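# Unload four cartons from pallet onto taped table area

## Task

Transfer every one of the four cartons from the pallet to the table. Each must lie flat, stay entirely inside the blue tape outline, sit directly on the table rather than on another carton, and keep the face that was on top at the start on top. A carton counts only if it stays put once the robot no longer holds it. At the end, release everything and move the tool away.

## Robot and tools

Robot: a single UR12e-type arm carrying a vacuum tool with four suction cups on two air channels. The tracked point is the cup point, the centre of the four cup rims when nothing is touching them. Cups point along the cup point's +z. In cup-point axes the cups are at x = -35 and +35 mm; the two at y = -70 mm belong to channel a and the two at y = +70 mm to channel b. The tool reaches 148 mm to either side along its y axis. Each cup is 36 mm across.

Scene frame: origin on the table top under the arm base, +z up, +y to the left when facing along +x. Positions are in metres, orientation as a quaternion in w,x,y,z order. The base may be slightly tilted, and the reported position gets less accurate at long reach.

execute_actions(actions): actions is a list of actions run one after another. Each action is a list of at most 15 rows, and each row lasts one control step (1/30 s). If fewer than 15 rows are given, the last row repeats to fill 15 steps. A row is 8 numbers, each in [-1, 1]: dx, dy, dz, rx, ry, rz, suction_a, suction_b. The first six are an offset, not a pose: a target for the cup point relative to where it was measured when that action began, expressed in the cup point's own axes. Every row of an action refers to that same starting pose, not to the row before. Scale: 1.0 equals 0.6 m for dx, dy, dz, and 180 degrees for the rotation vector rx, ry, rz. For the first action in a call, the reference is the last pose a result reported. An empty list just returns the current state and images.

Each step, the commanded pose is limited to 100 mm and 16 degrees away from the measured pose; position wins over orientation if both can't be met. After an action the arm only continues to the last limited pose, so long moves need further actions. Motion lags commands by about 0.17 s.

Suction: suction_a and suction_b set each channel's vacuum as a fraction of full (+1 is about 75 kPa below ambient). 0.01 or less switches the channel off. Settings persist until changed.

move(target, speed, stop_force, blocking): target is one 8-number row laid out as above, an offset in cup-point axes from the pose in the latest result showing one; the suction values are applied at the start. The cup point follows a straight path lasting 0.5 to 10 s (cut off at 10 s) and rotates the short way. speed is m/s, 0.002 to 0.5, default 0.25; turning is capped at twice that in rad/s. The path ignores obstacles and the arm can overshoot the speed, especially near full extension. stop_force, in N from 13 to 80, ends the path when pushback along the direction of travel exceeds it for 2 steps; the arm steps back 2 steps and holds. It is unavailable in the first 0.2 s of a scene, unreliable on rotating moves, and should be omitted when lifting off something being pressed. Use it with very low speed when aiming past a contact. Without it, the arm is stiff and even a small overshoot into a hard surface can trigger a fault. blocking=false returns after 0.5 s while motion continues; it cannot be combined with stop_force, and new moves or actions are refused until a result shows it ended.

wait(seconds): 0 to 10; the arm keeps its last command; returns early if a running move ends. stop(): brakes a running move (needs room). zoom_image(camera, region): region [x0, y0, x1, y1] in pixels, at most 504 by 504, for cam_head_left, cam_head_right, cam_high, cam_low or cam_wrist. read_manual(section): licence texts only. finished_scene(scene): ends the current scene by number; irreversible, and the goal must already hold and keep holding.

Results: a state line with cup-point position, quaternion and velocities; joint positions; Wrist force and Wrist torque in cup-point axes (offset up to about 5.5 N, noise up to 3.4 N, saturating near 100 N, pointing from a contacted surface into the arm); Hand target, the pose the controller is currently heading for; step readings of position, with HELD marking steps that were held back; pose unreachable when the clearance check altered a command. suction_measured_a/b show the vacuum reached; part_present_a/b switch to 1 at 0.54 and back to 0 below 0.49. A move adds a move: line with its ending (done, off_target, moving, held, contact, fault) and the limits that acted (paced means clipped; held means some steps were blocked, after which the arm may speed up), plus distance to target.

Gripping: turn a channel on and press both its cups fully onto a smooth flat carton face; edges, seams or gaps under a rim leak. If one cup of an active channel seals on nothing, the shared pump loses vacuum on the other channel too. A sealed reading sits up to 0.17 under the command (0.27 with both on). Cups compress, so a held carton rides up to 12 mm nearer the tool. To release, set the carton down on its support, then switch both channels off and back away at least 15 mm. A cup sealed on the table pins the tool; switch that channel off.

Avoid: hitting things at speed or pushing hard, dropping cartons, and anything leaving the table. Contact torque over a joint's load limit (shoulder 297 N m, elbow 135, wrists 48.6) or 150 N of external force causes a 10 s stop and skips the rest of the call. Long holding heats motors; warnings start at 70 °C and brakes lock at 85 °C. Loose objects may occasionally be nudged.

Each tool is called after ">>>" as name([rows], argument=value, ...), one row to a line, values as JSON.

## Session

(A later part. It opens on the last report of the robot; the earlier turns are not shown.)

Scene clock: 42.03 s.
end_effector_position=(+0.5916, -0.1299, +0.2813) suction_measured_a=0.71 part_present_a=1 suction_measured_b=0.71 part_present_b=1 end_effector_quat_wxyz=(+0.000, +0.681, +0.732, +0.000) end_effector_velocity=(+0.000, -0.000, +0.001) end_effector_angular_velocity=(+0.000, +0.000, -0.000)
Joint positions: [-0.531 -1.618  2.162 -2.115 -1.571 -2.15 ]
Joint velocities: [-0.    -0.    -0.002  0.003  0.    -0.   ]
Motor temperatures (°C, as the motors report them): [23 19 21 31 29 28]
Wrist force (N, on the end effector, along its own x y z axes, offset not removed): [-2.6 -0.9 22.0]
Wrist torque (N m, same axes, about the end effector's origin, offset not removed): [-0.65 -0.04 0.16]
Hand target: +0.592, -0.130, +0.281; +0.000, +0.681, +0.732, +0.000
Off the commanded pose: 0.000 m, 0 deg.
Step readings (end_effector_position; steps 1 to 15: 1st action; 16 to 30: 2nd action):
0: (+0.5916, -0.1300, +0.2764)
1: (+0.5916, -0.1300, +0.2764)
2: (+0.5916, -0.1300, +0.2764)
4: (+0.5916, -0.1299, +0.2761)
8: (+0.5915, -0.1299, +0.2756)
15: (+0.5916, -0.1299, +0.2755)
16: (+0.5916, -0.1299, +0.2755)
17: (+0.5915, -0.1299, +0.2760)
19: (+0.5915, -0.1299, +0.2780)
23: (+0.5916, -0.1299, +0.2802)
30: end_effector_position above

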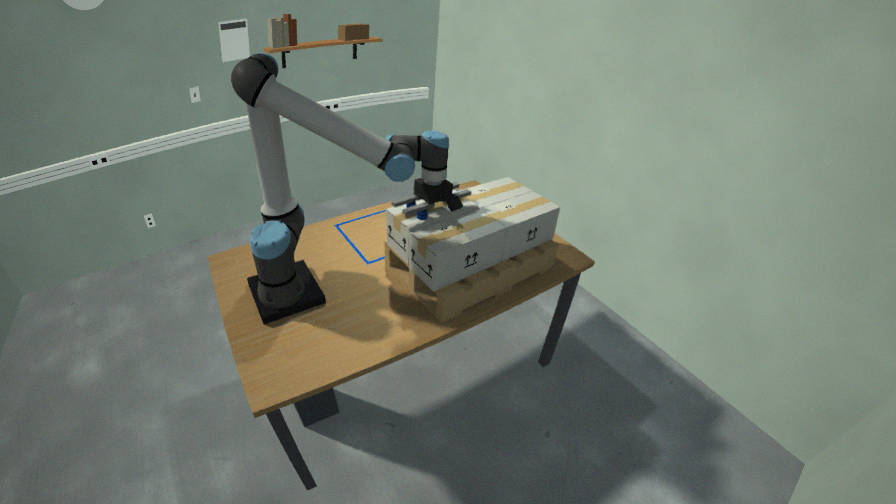

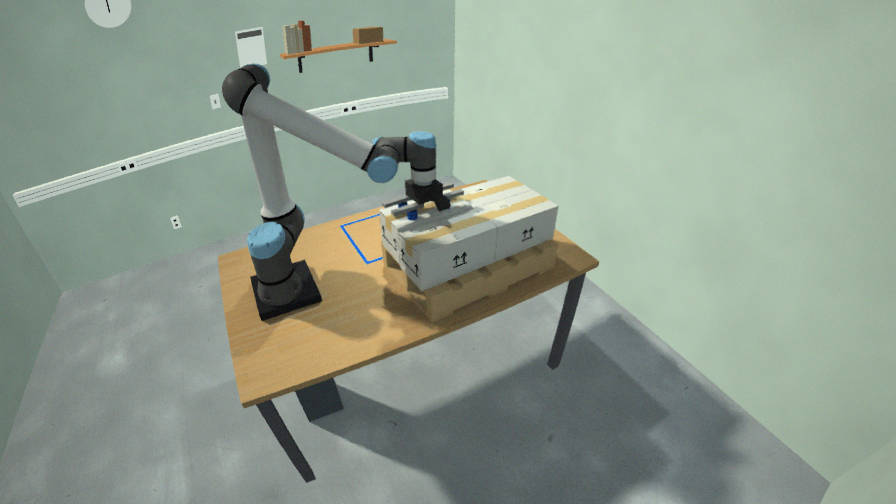

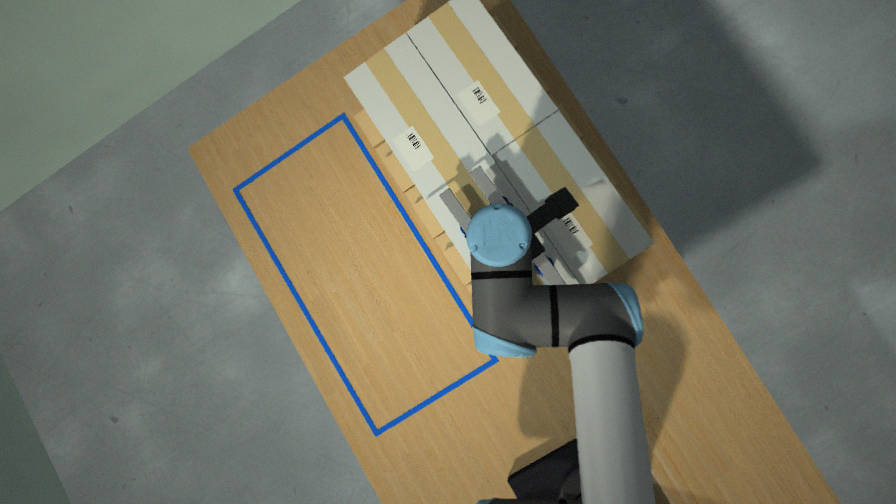

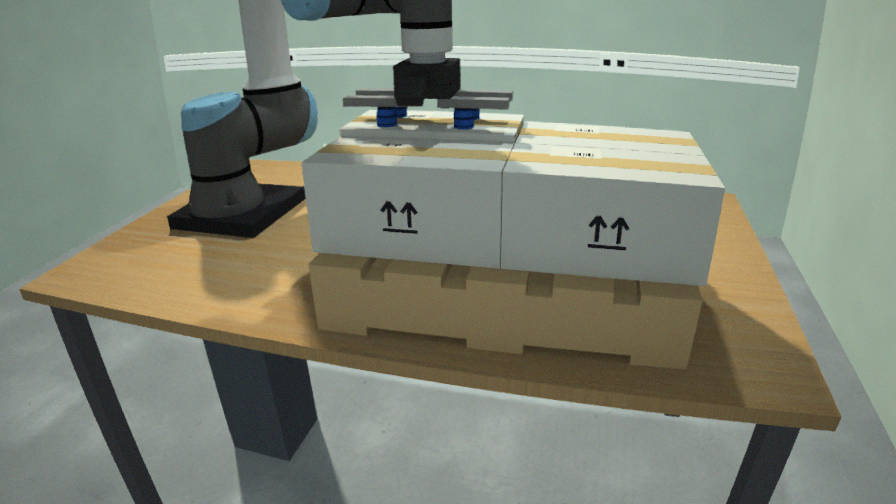

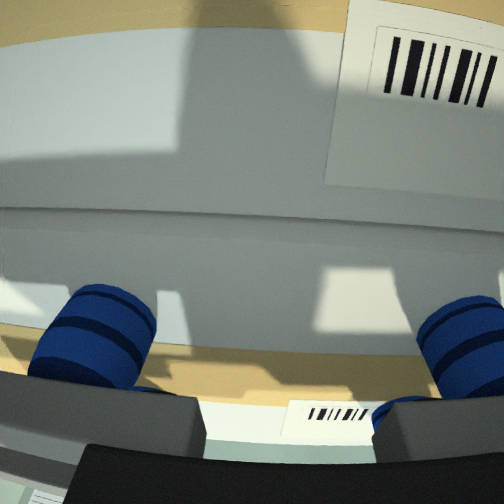

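>>> move(target=[0,0,-0.275,0,0,0,1,1], speed=0.25)

>>> move(target=[0.536,0.70,0,0,0,0.509,1,1], speed=0.4)

>>> move(target=[0,0,0.45,0,0,0,1,1], speed=0.25)

Scene clock: 50.17 s.
end_effector_position=(+0.5916, -0.1300, +0.4459) suction_measured_a=0.76 part_present_a=1 suction_measured_b=0.76 part_present_b=1 end_effector_quat_wxyz=(+0.000, +0.681, +0.732, +0.000) end_effector_velocity=(+0.000, -0.000, +0.002) end_effector_angular_velocity=(+0.001, +0.001, +0.000)
Joint positions: [-0.531 -1.731  1.949 -1.79  -1.571 -2.15 ]
Joint velocities: [-0.    -0.    -0.004  0.006  0.    -0.   ]
Motor temperatures (°C, as the motors report them): [23 19 21 31 29 28]
Wrist force (N, on the end effector, along its own x y z axes, offset not removed): [-1.3 -0.3 21.0]
Wrist torque (N m, same axes, about the end effector's origin, offset not removed): [-0.50 -0.03 -0.02]
Hand target: +0.592, -0.130, +0.446; +0.000, +0.681, +0.732, +0.000
Off the commanded pose: 0.000 m, 0 deg.
move: done

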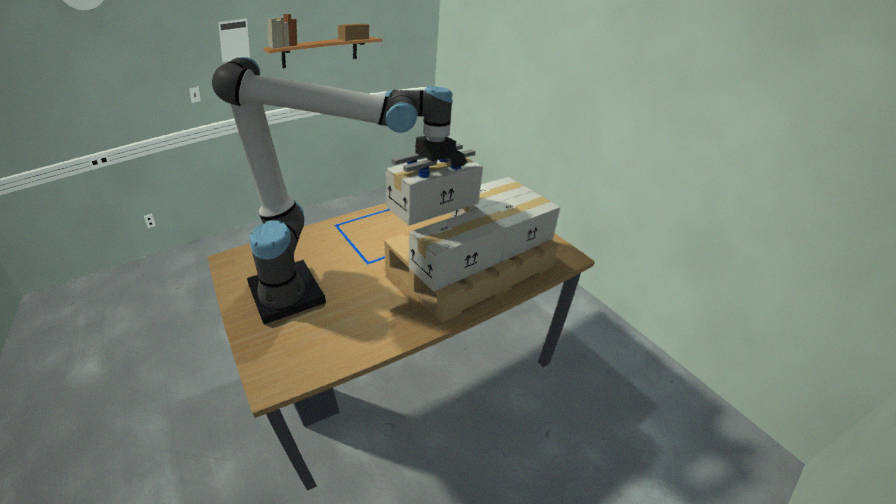

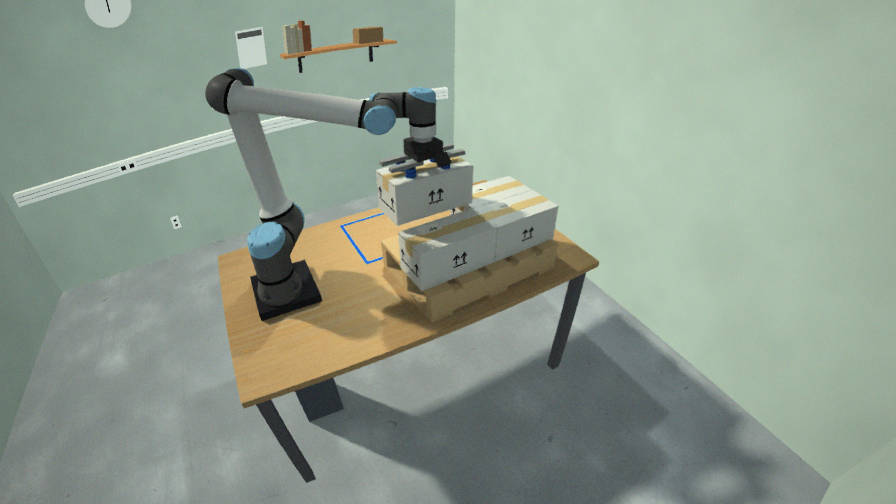

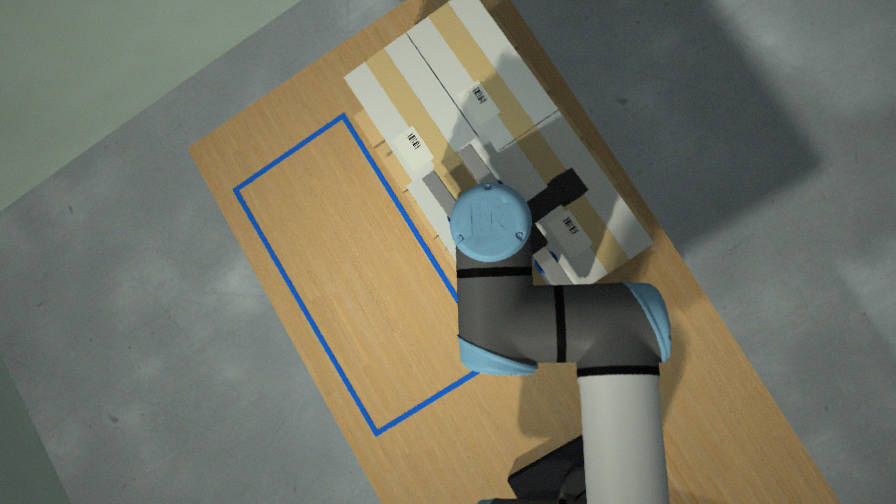

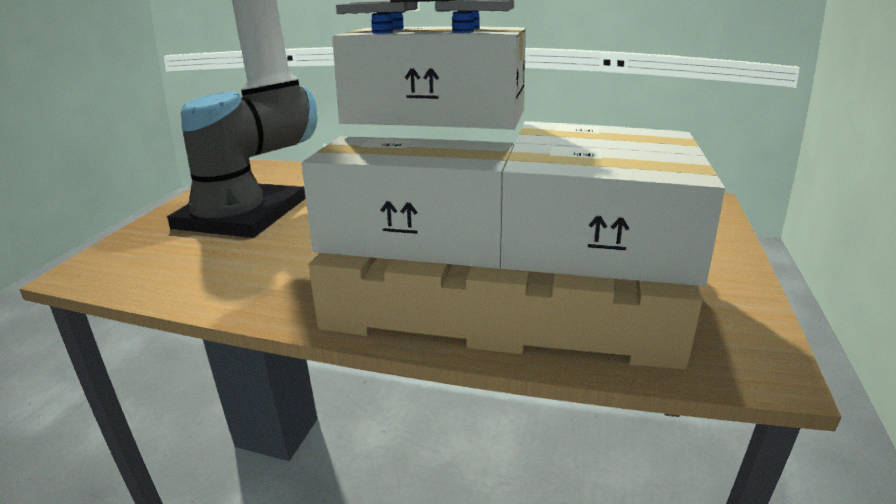

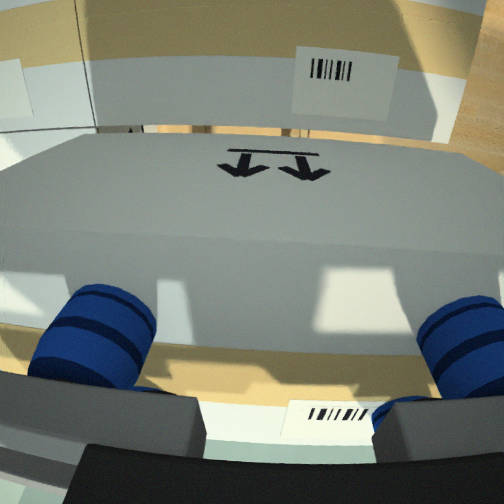

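Scene clock: 52.93 s.
end_effector_position=(+0.9872, +0.2206, +0.4465) suction_measured_a=0.76 part_present_a=1 suction_measured_b=0.76 part_present_b=1 end_effector_quat_wxyz=(-0.000, +1.000, +0.022, +0.001) end_effector_velocity=(+0.002, +0.001, +0.001) end_effector_angular_velocity=(-0.001, +0.002, -0.008)
Joint positions: [ 0.024 -1.046  1.132 -1.658 -1.571  0.002]
Joint velocities: [ 0.001  0.005 -0.009  0.007 -0.001  0.009]
Motor temperatures (°C, as the motors report them): [23 19 21 31 29 28]
Wrist force (N, on the end effector, along its own x y z axes, offset not removed): [1.3 1.1 20.4]
Wrist torque (N m, same axes, about the end effector's origin, offset not removed): [-0.30 -0.41 0.12]
Hand target: +0.987, +0.221, +0.447; -0.000, +1.000, +0.022, +0.001
Off the commanded pose: 0.000 m, 0 deg.
move: done

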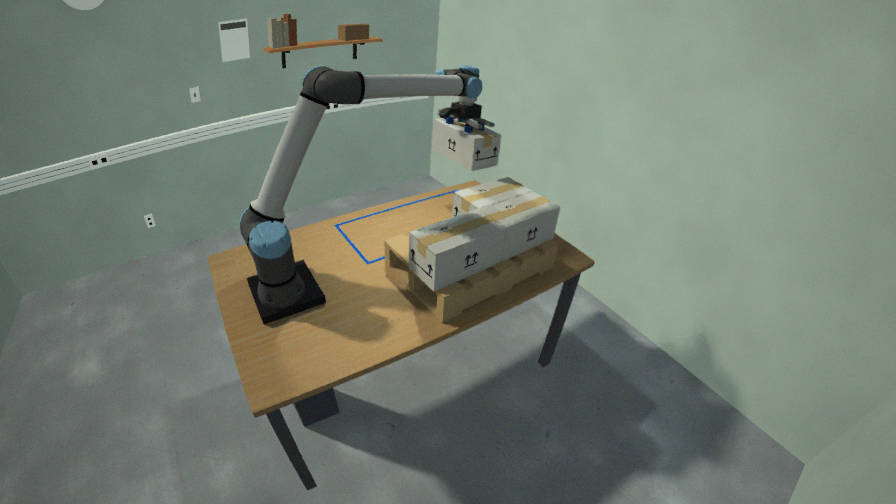

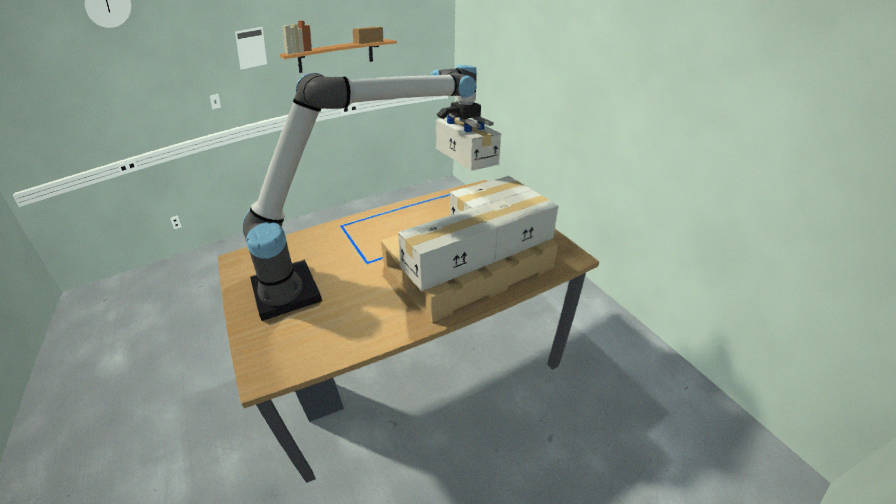

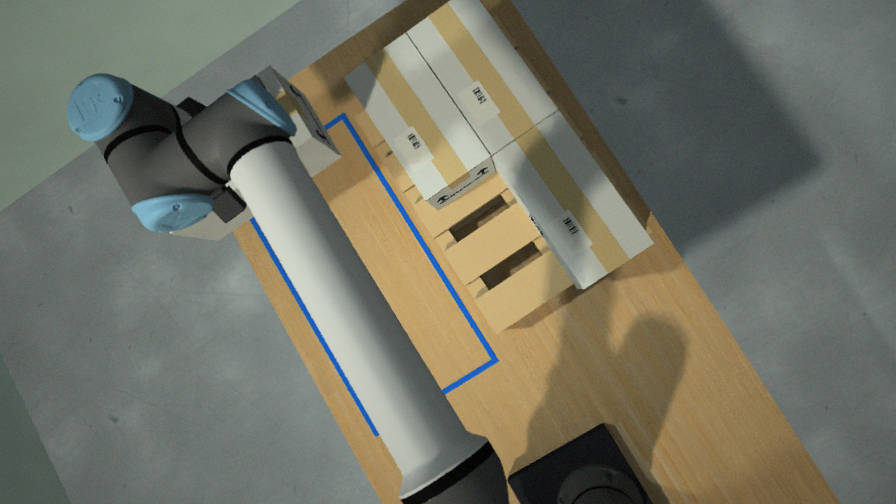

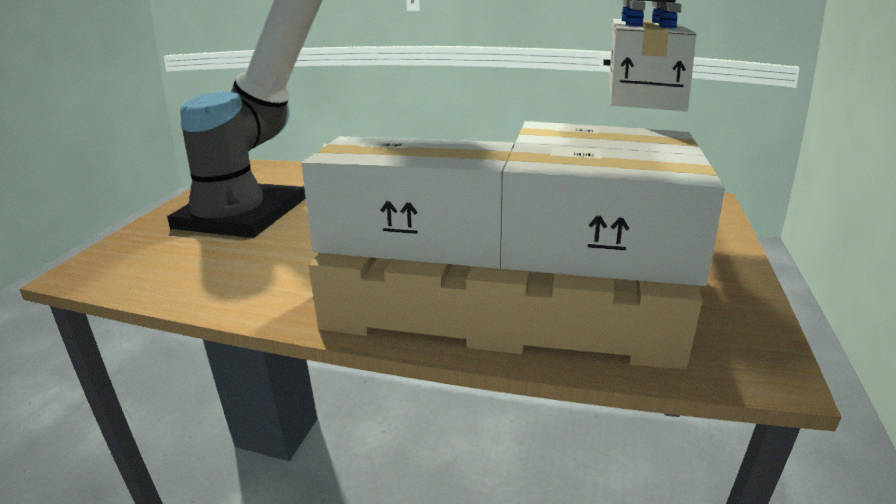

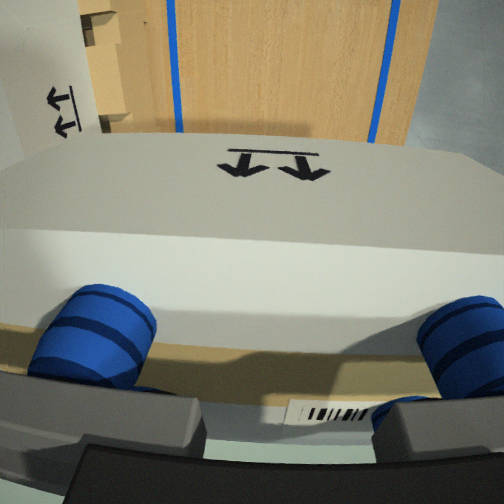

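Scene clock: 54.70 s.
end_effector_position=(+0.9872, +0.2208, +0.1770) suction_measured_a=0.76 part_present_a=1 suction_measured_b=0.76 part_present_b=1 end_effector_quat_wxyz=(-0.000, +1.000, +0.022, +0.001) end_effector_velocity=(+0.000, +0.000, -0.003) end_effector_angular_velocity=(+0.001, +0.000, +0.000)
Joint positions: [ 0.024 -0.913  1.412 -2.07  -1.571  0.002]
Joint velocities: [-0.     0.003  0.001 -0.004  0.001 -0.   ]
Motor temperatures (°C, as the motors report them): [23 19 21 31 29 28]
Wrist force (N, on the end effector, along its own x y z axes, offset not removed): [-0.5 -1.1 22.3]
Wrist torque (N m, same axes, about the end effector's origin, offset not removed): [-0.62 -0.23 0.12]
Hand target: +0.987, +0.221, +0.177; -0.000, +1.000, +0.022, +0.001
Off the commanded pose: 0.001 m, 0 deg.
move: done

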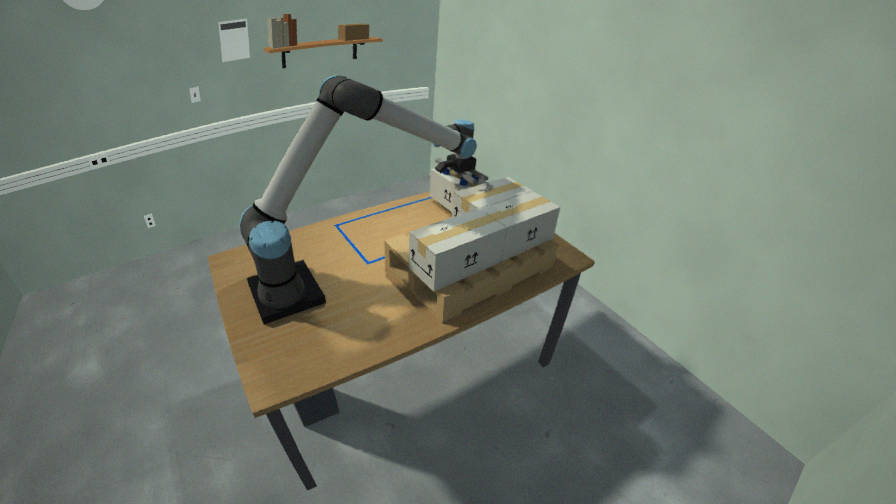

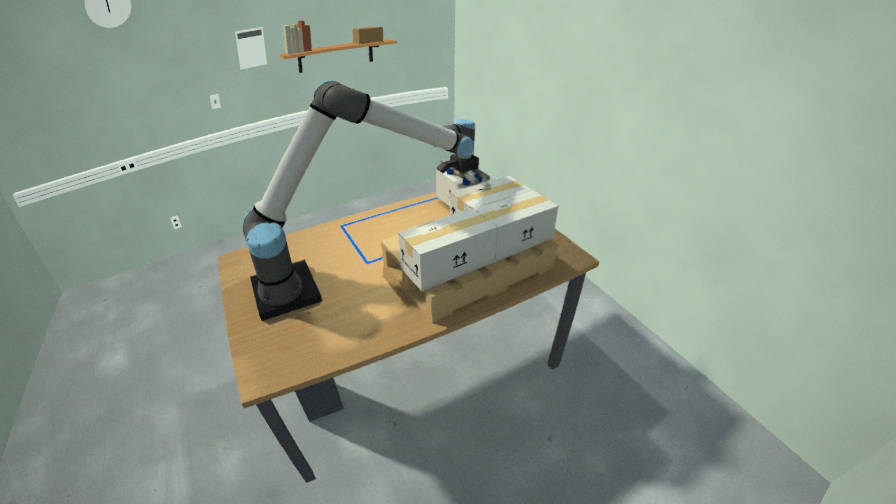

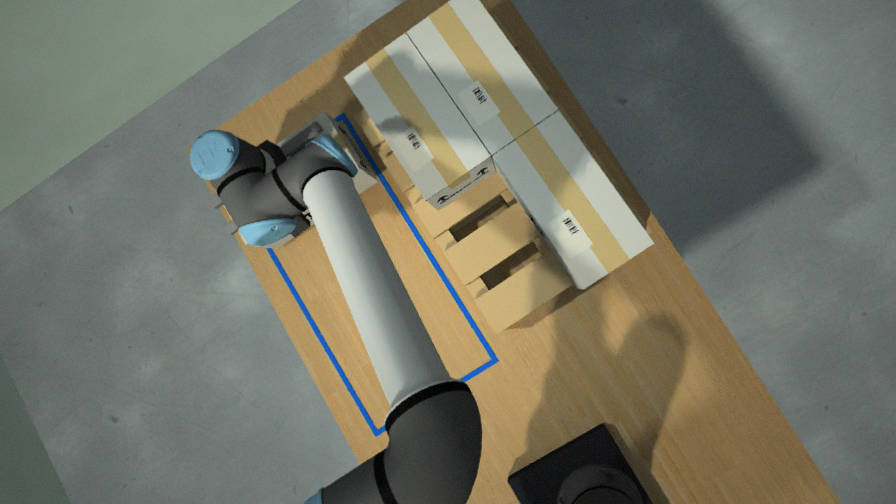

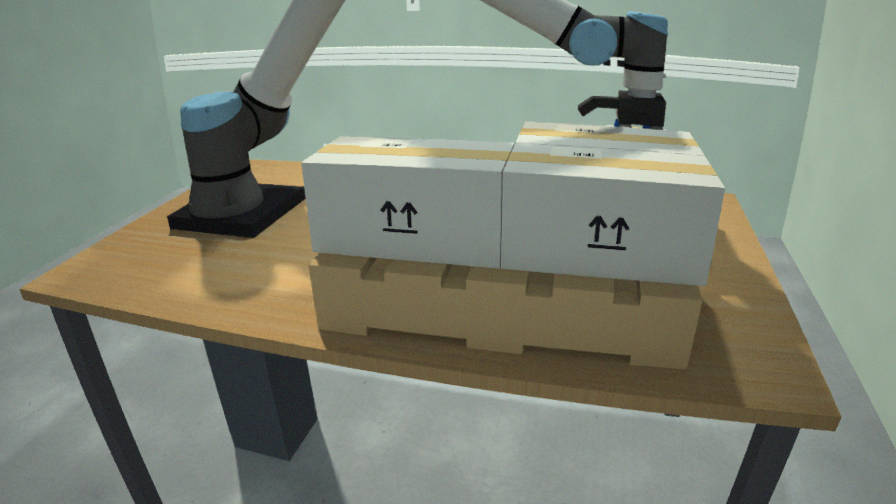

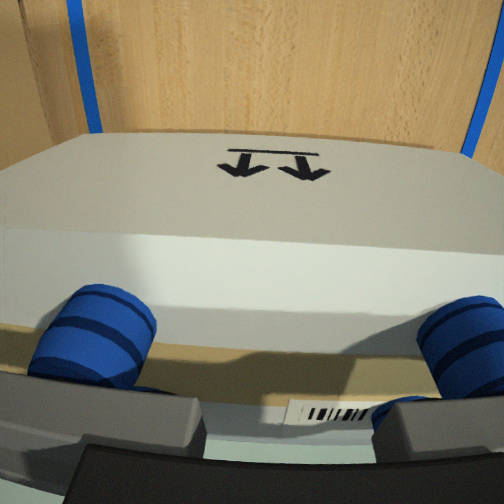

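>>> move(target=[0.004,-0.013,0.054,0,0,0,1,1], speed=0.1)

>>> move(target=[0,0,0.03,0,0,0,1,1], speed=0.005, stop_force=13)

Scene clock: 62.00 s.
end_effector_position=(+0.9894, +0.2287, +0.1452) suction_measured_a=0.76 part_present_a=1 suction_measured_b=0.76 part_present_b=1 end_effector_quat_wxyz=(-0.000, +1.000, +0.022, +0.001) end_effector_velocity=(+0.000, +0.002, -0.001) end_effector_angular_velocity=(+0.001, -0.002, +0.001)
Joint positions: [ 0.031 -0.882  1.42  -2.11  -1.571  0.01 ]
Joint velocities: [ 0.002  0.002  0.    -0.003  0.001  0.001]
Motor temperatures (°C, as the motors report them): [23 19 21 31 29 28]
Wrist force (N, on the end effector, along its own x y z axes, offset not removed): [-7.0 -2.5 0.3]
Wrist torque (N m, same axes, about the end effector's origin, offset not removed): [-2.20 0.79 0.44]
Hand target: +0.989, +0.229, +0.145; -0.000, +1.000, +0.022, +0.001
Off the commanded pose: 0.001 m, 0 deg.
move: done

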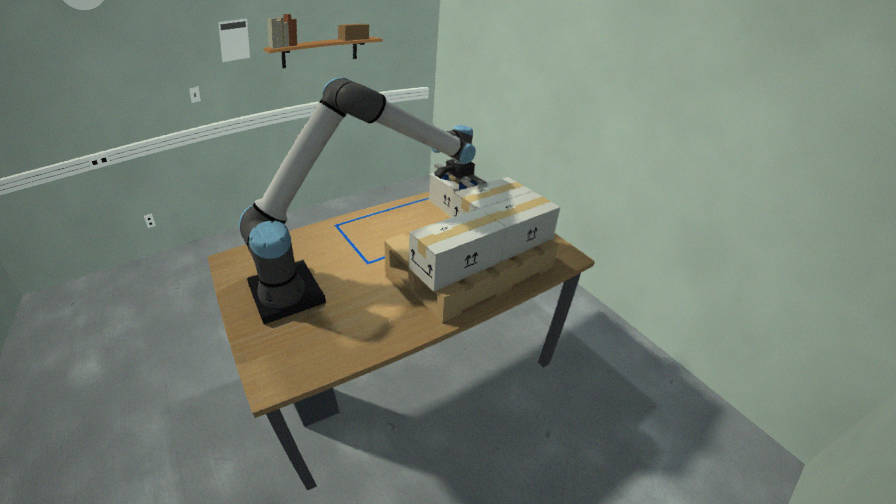

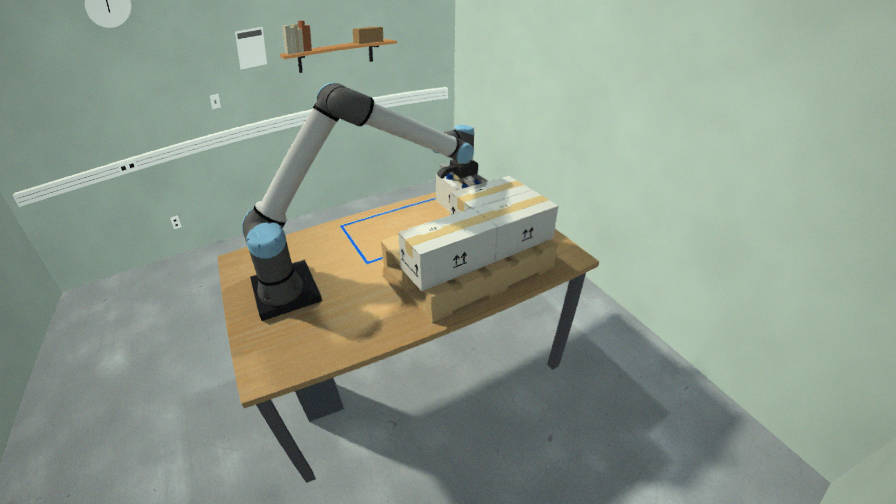

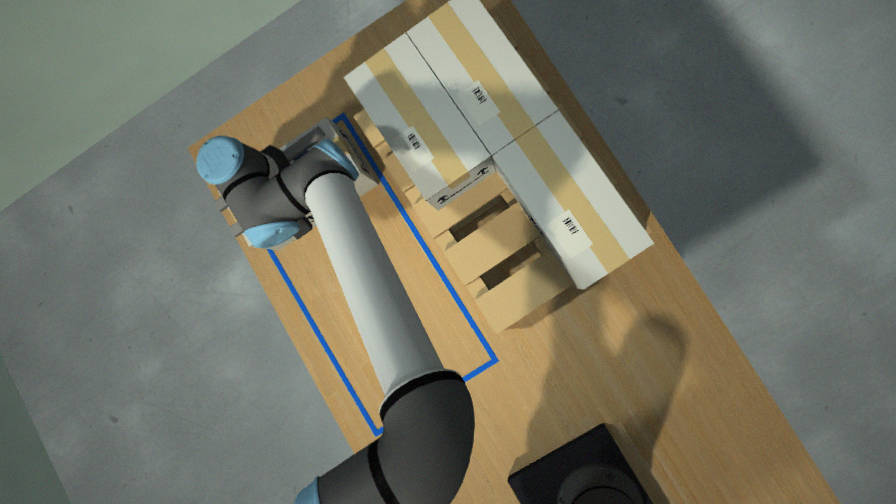

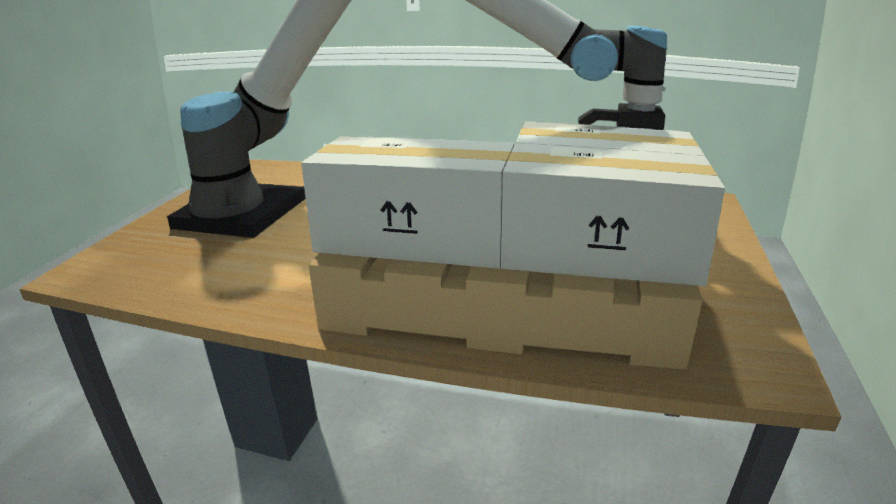

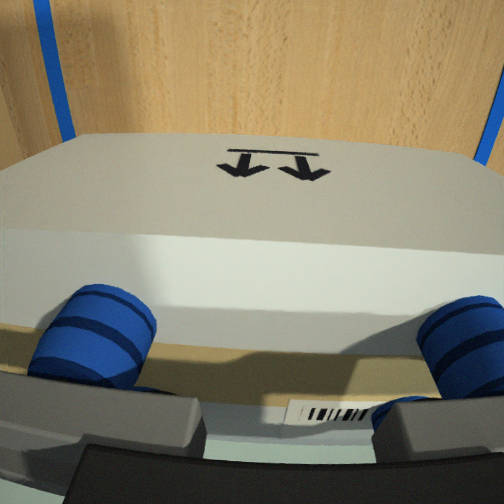

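Scene clock: 62.50 s.
end_effector_position=(+0.9894, +0.2287, +0.1451) suction_measured_a=0.76 part_present_a=1 suction_measured_b=0.76 part_present_b=1 end_effector_quat_wxyz=(-0.000, +1.000, +0.022, +0.001) end_effector_velocity=(-0.000, +0.000, -0.001) end_effector_angular_velocity=(+0.001, +0.001, +0.000)
Joint positions: [ 0.031 -0.882  1.42  -2.11  -1.571  0.01 ]
Joint velocities: [0.    0.001 0.    0.    0.001 0.   ]
Motor temperatures (°C, as the motors report them): [23 19 21 31 29 28]
Wrist force (N, on the end effector, along its own x y z axes, offset not removed): [-5.5 1.0 -4.9]
Wrist torque (N m, same axes, about the end effector's origin, offset not removed): [-1.84 0.76 0.42]
Hand target: +0.989, +0.229, +0.145; -0.000, +1.000, +0.022, +0.001
Off the commanded pose: 0.018 m, 0 deg.
move: contact

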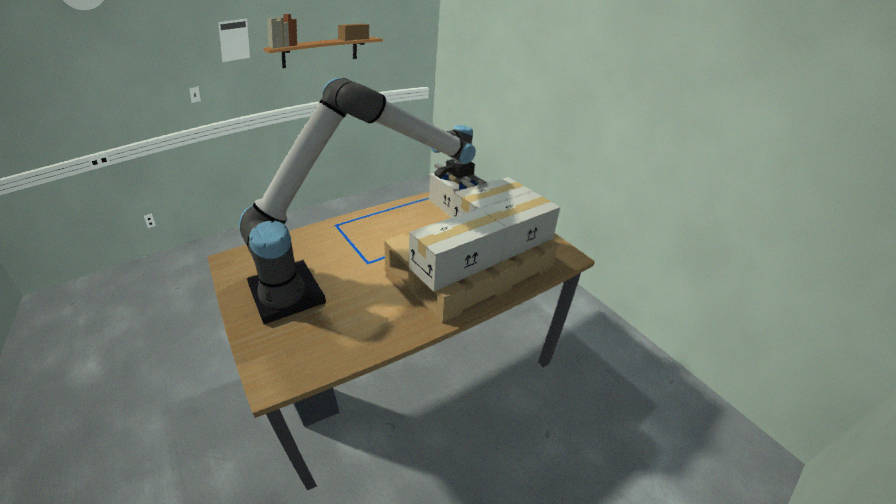

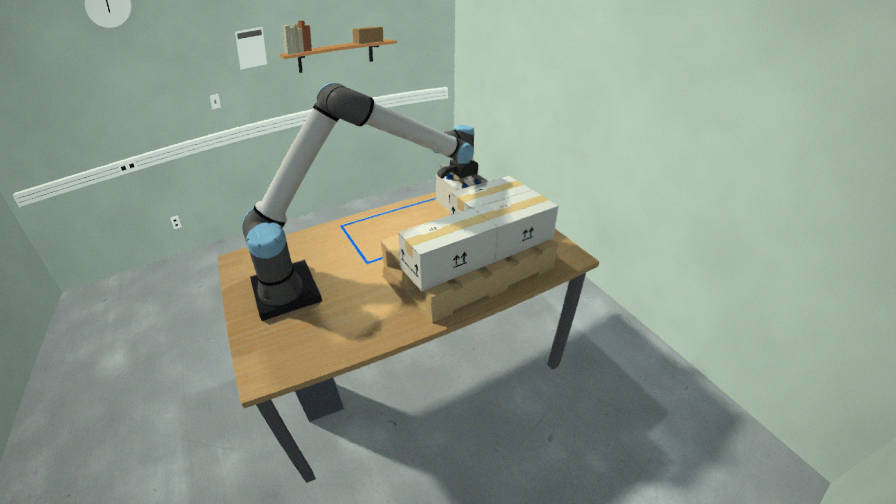

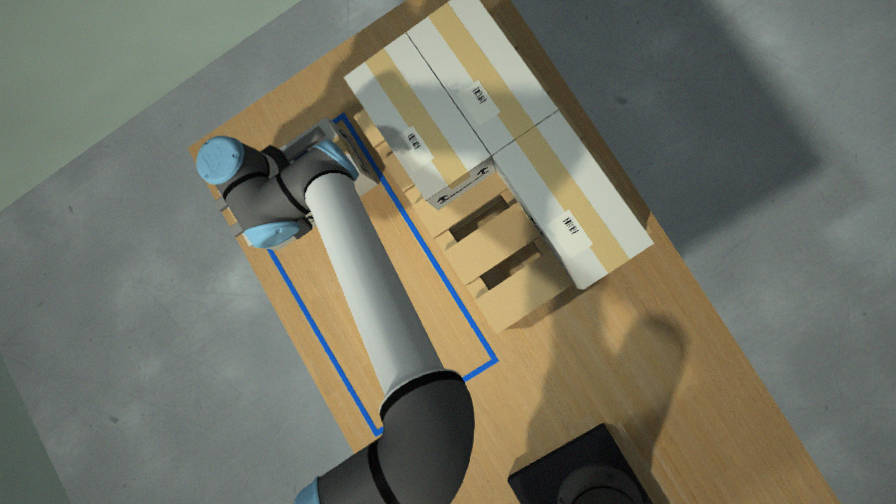

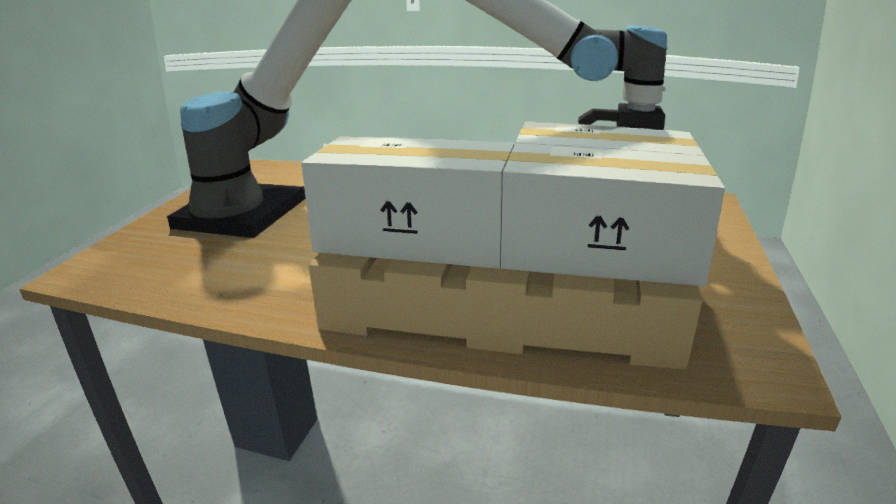

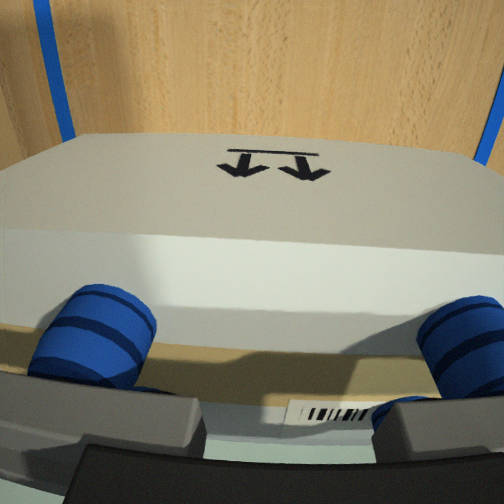

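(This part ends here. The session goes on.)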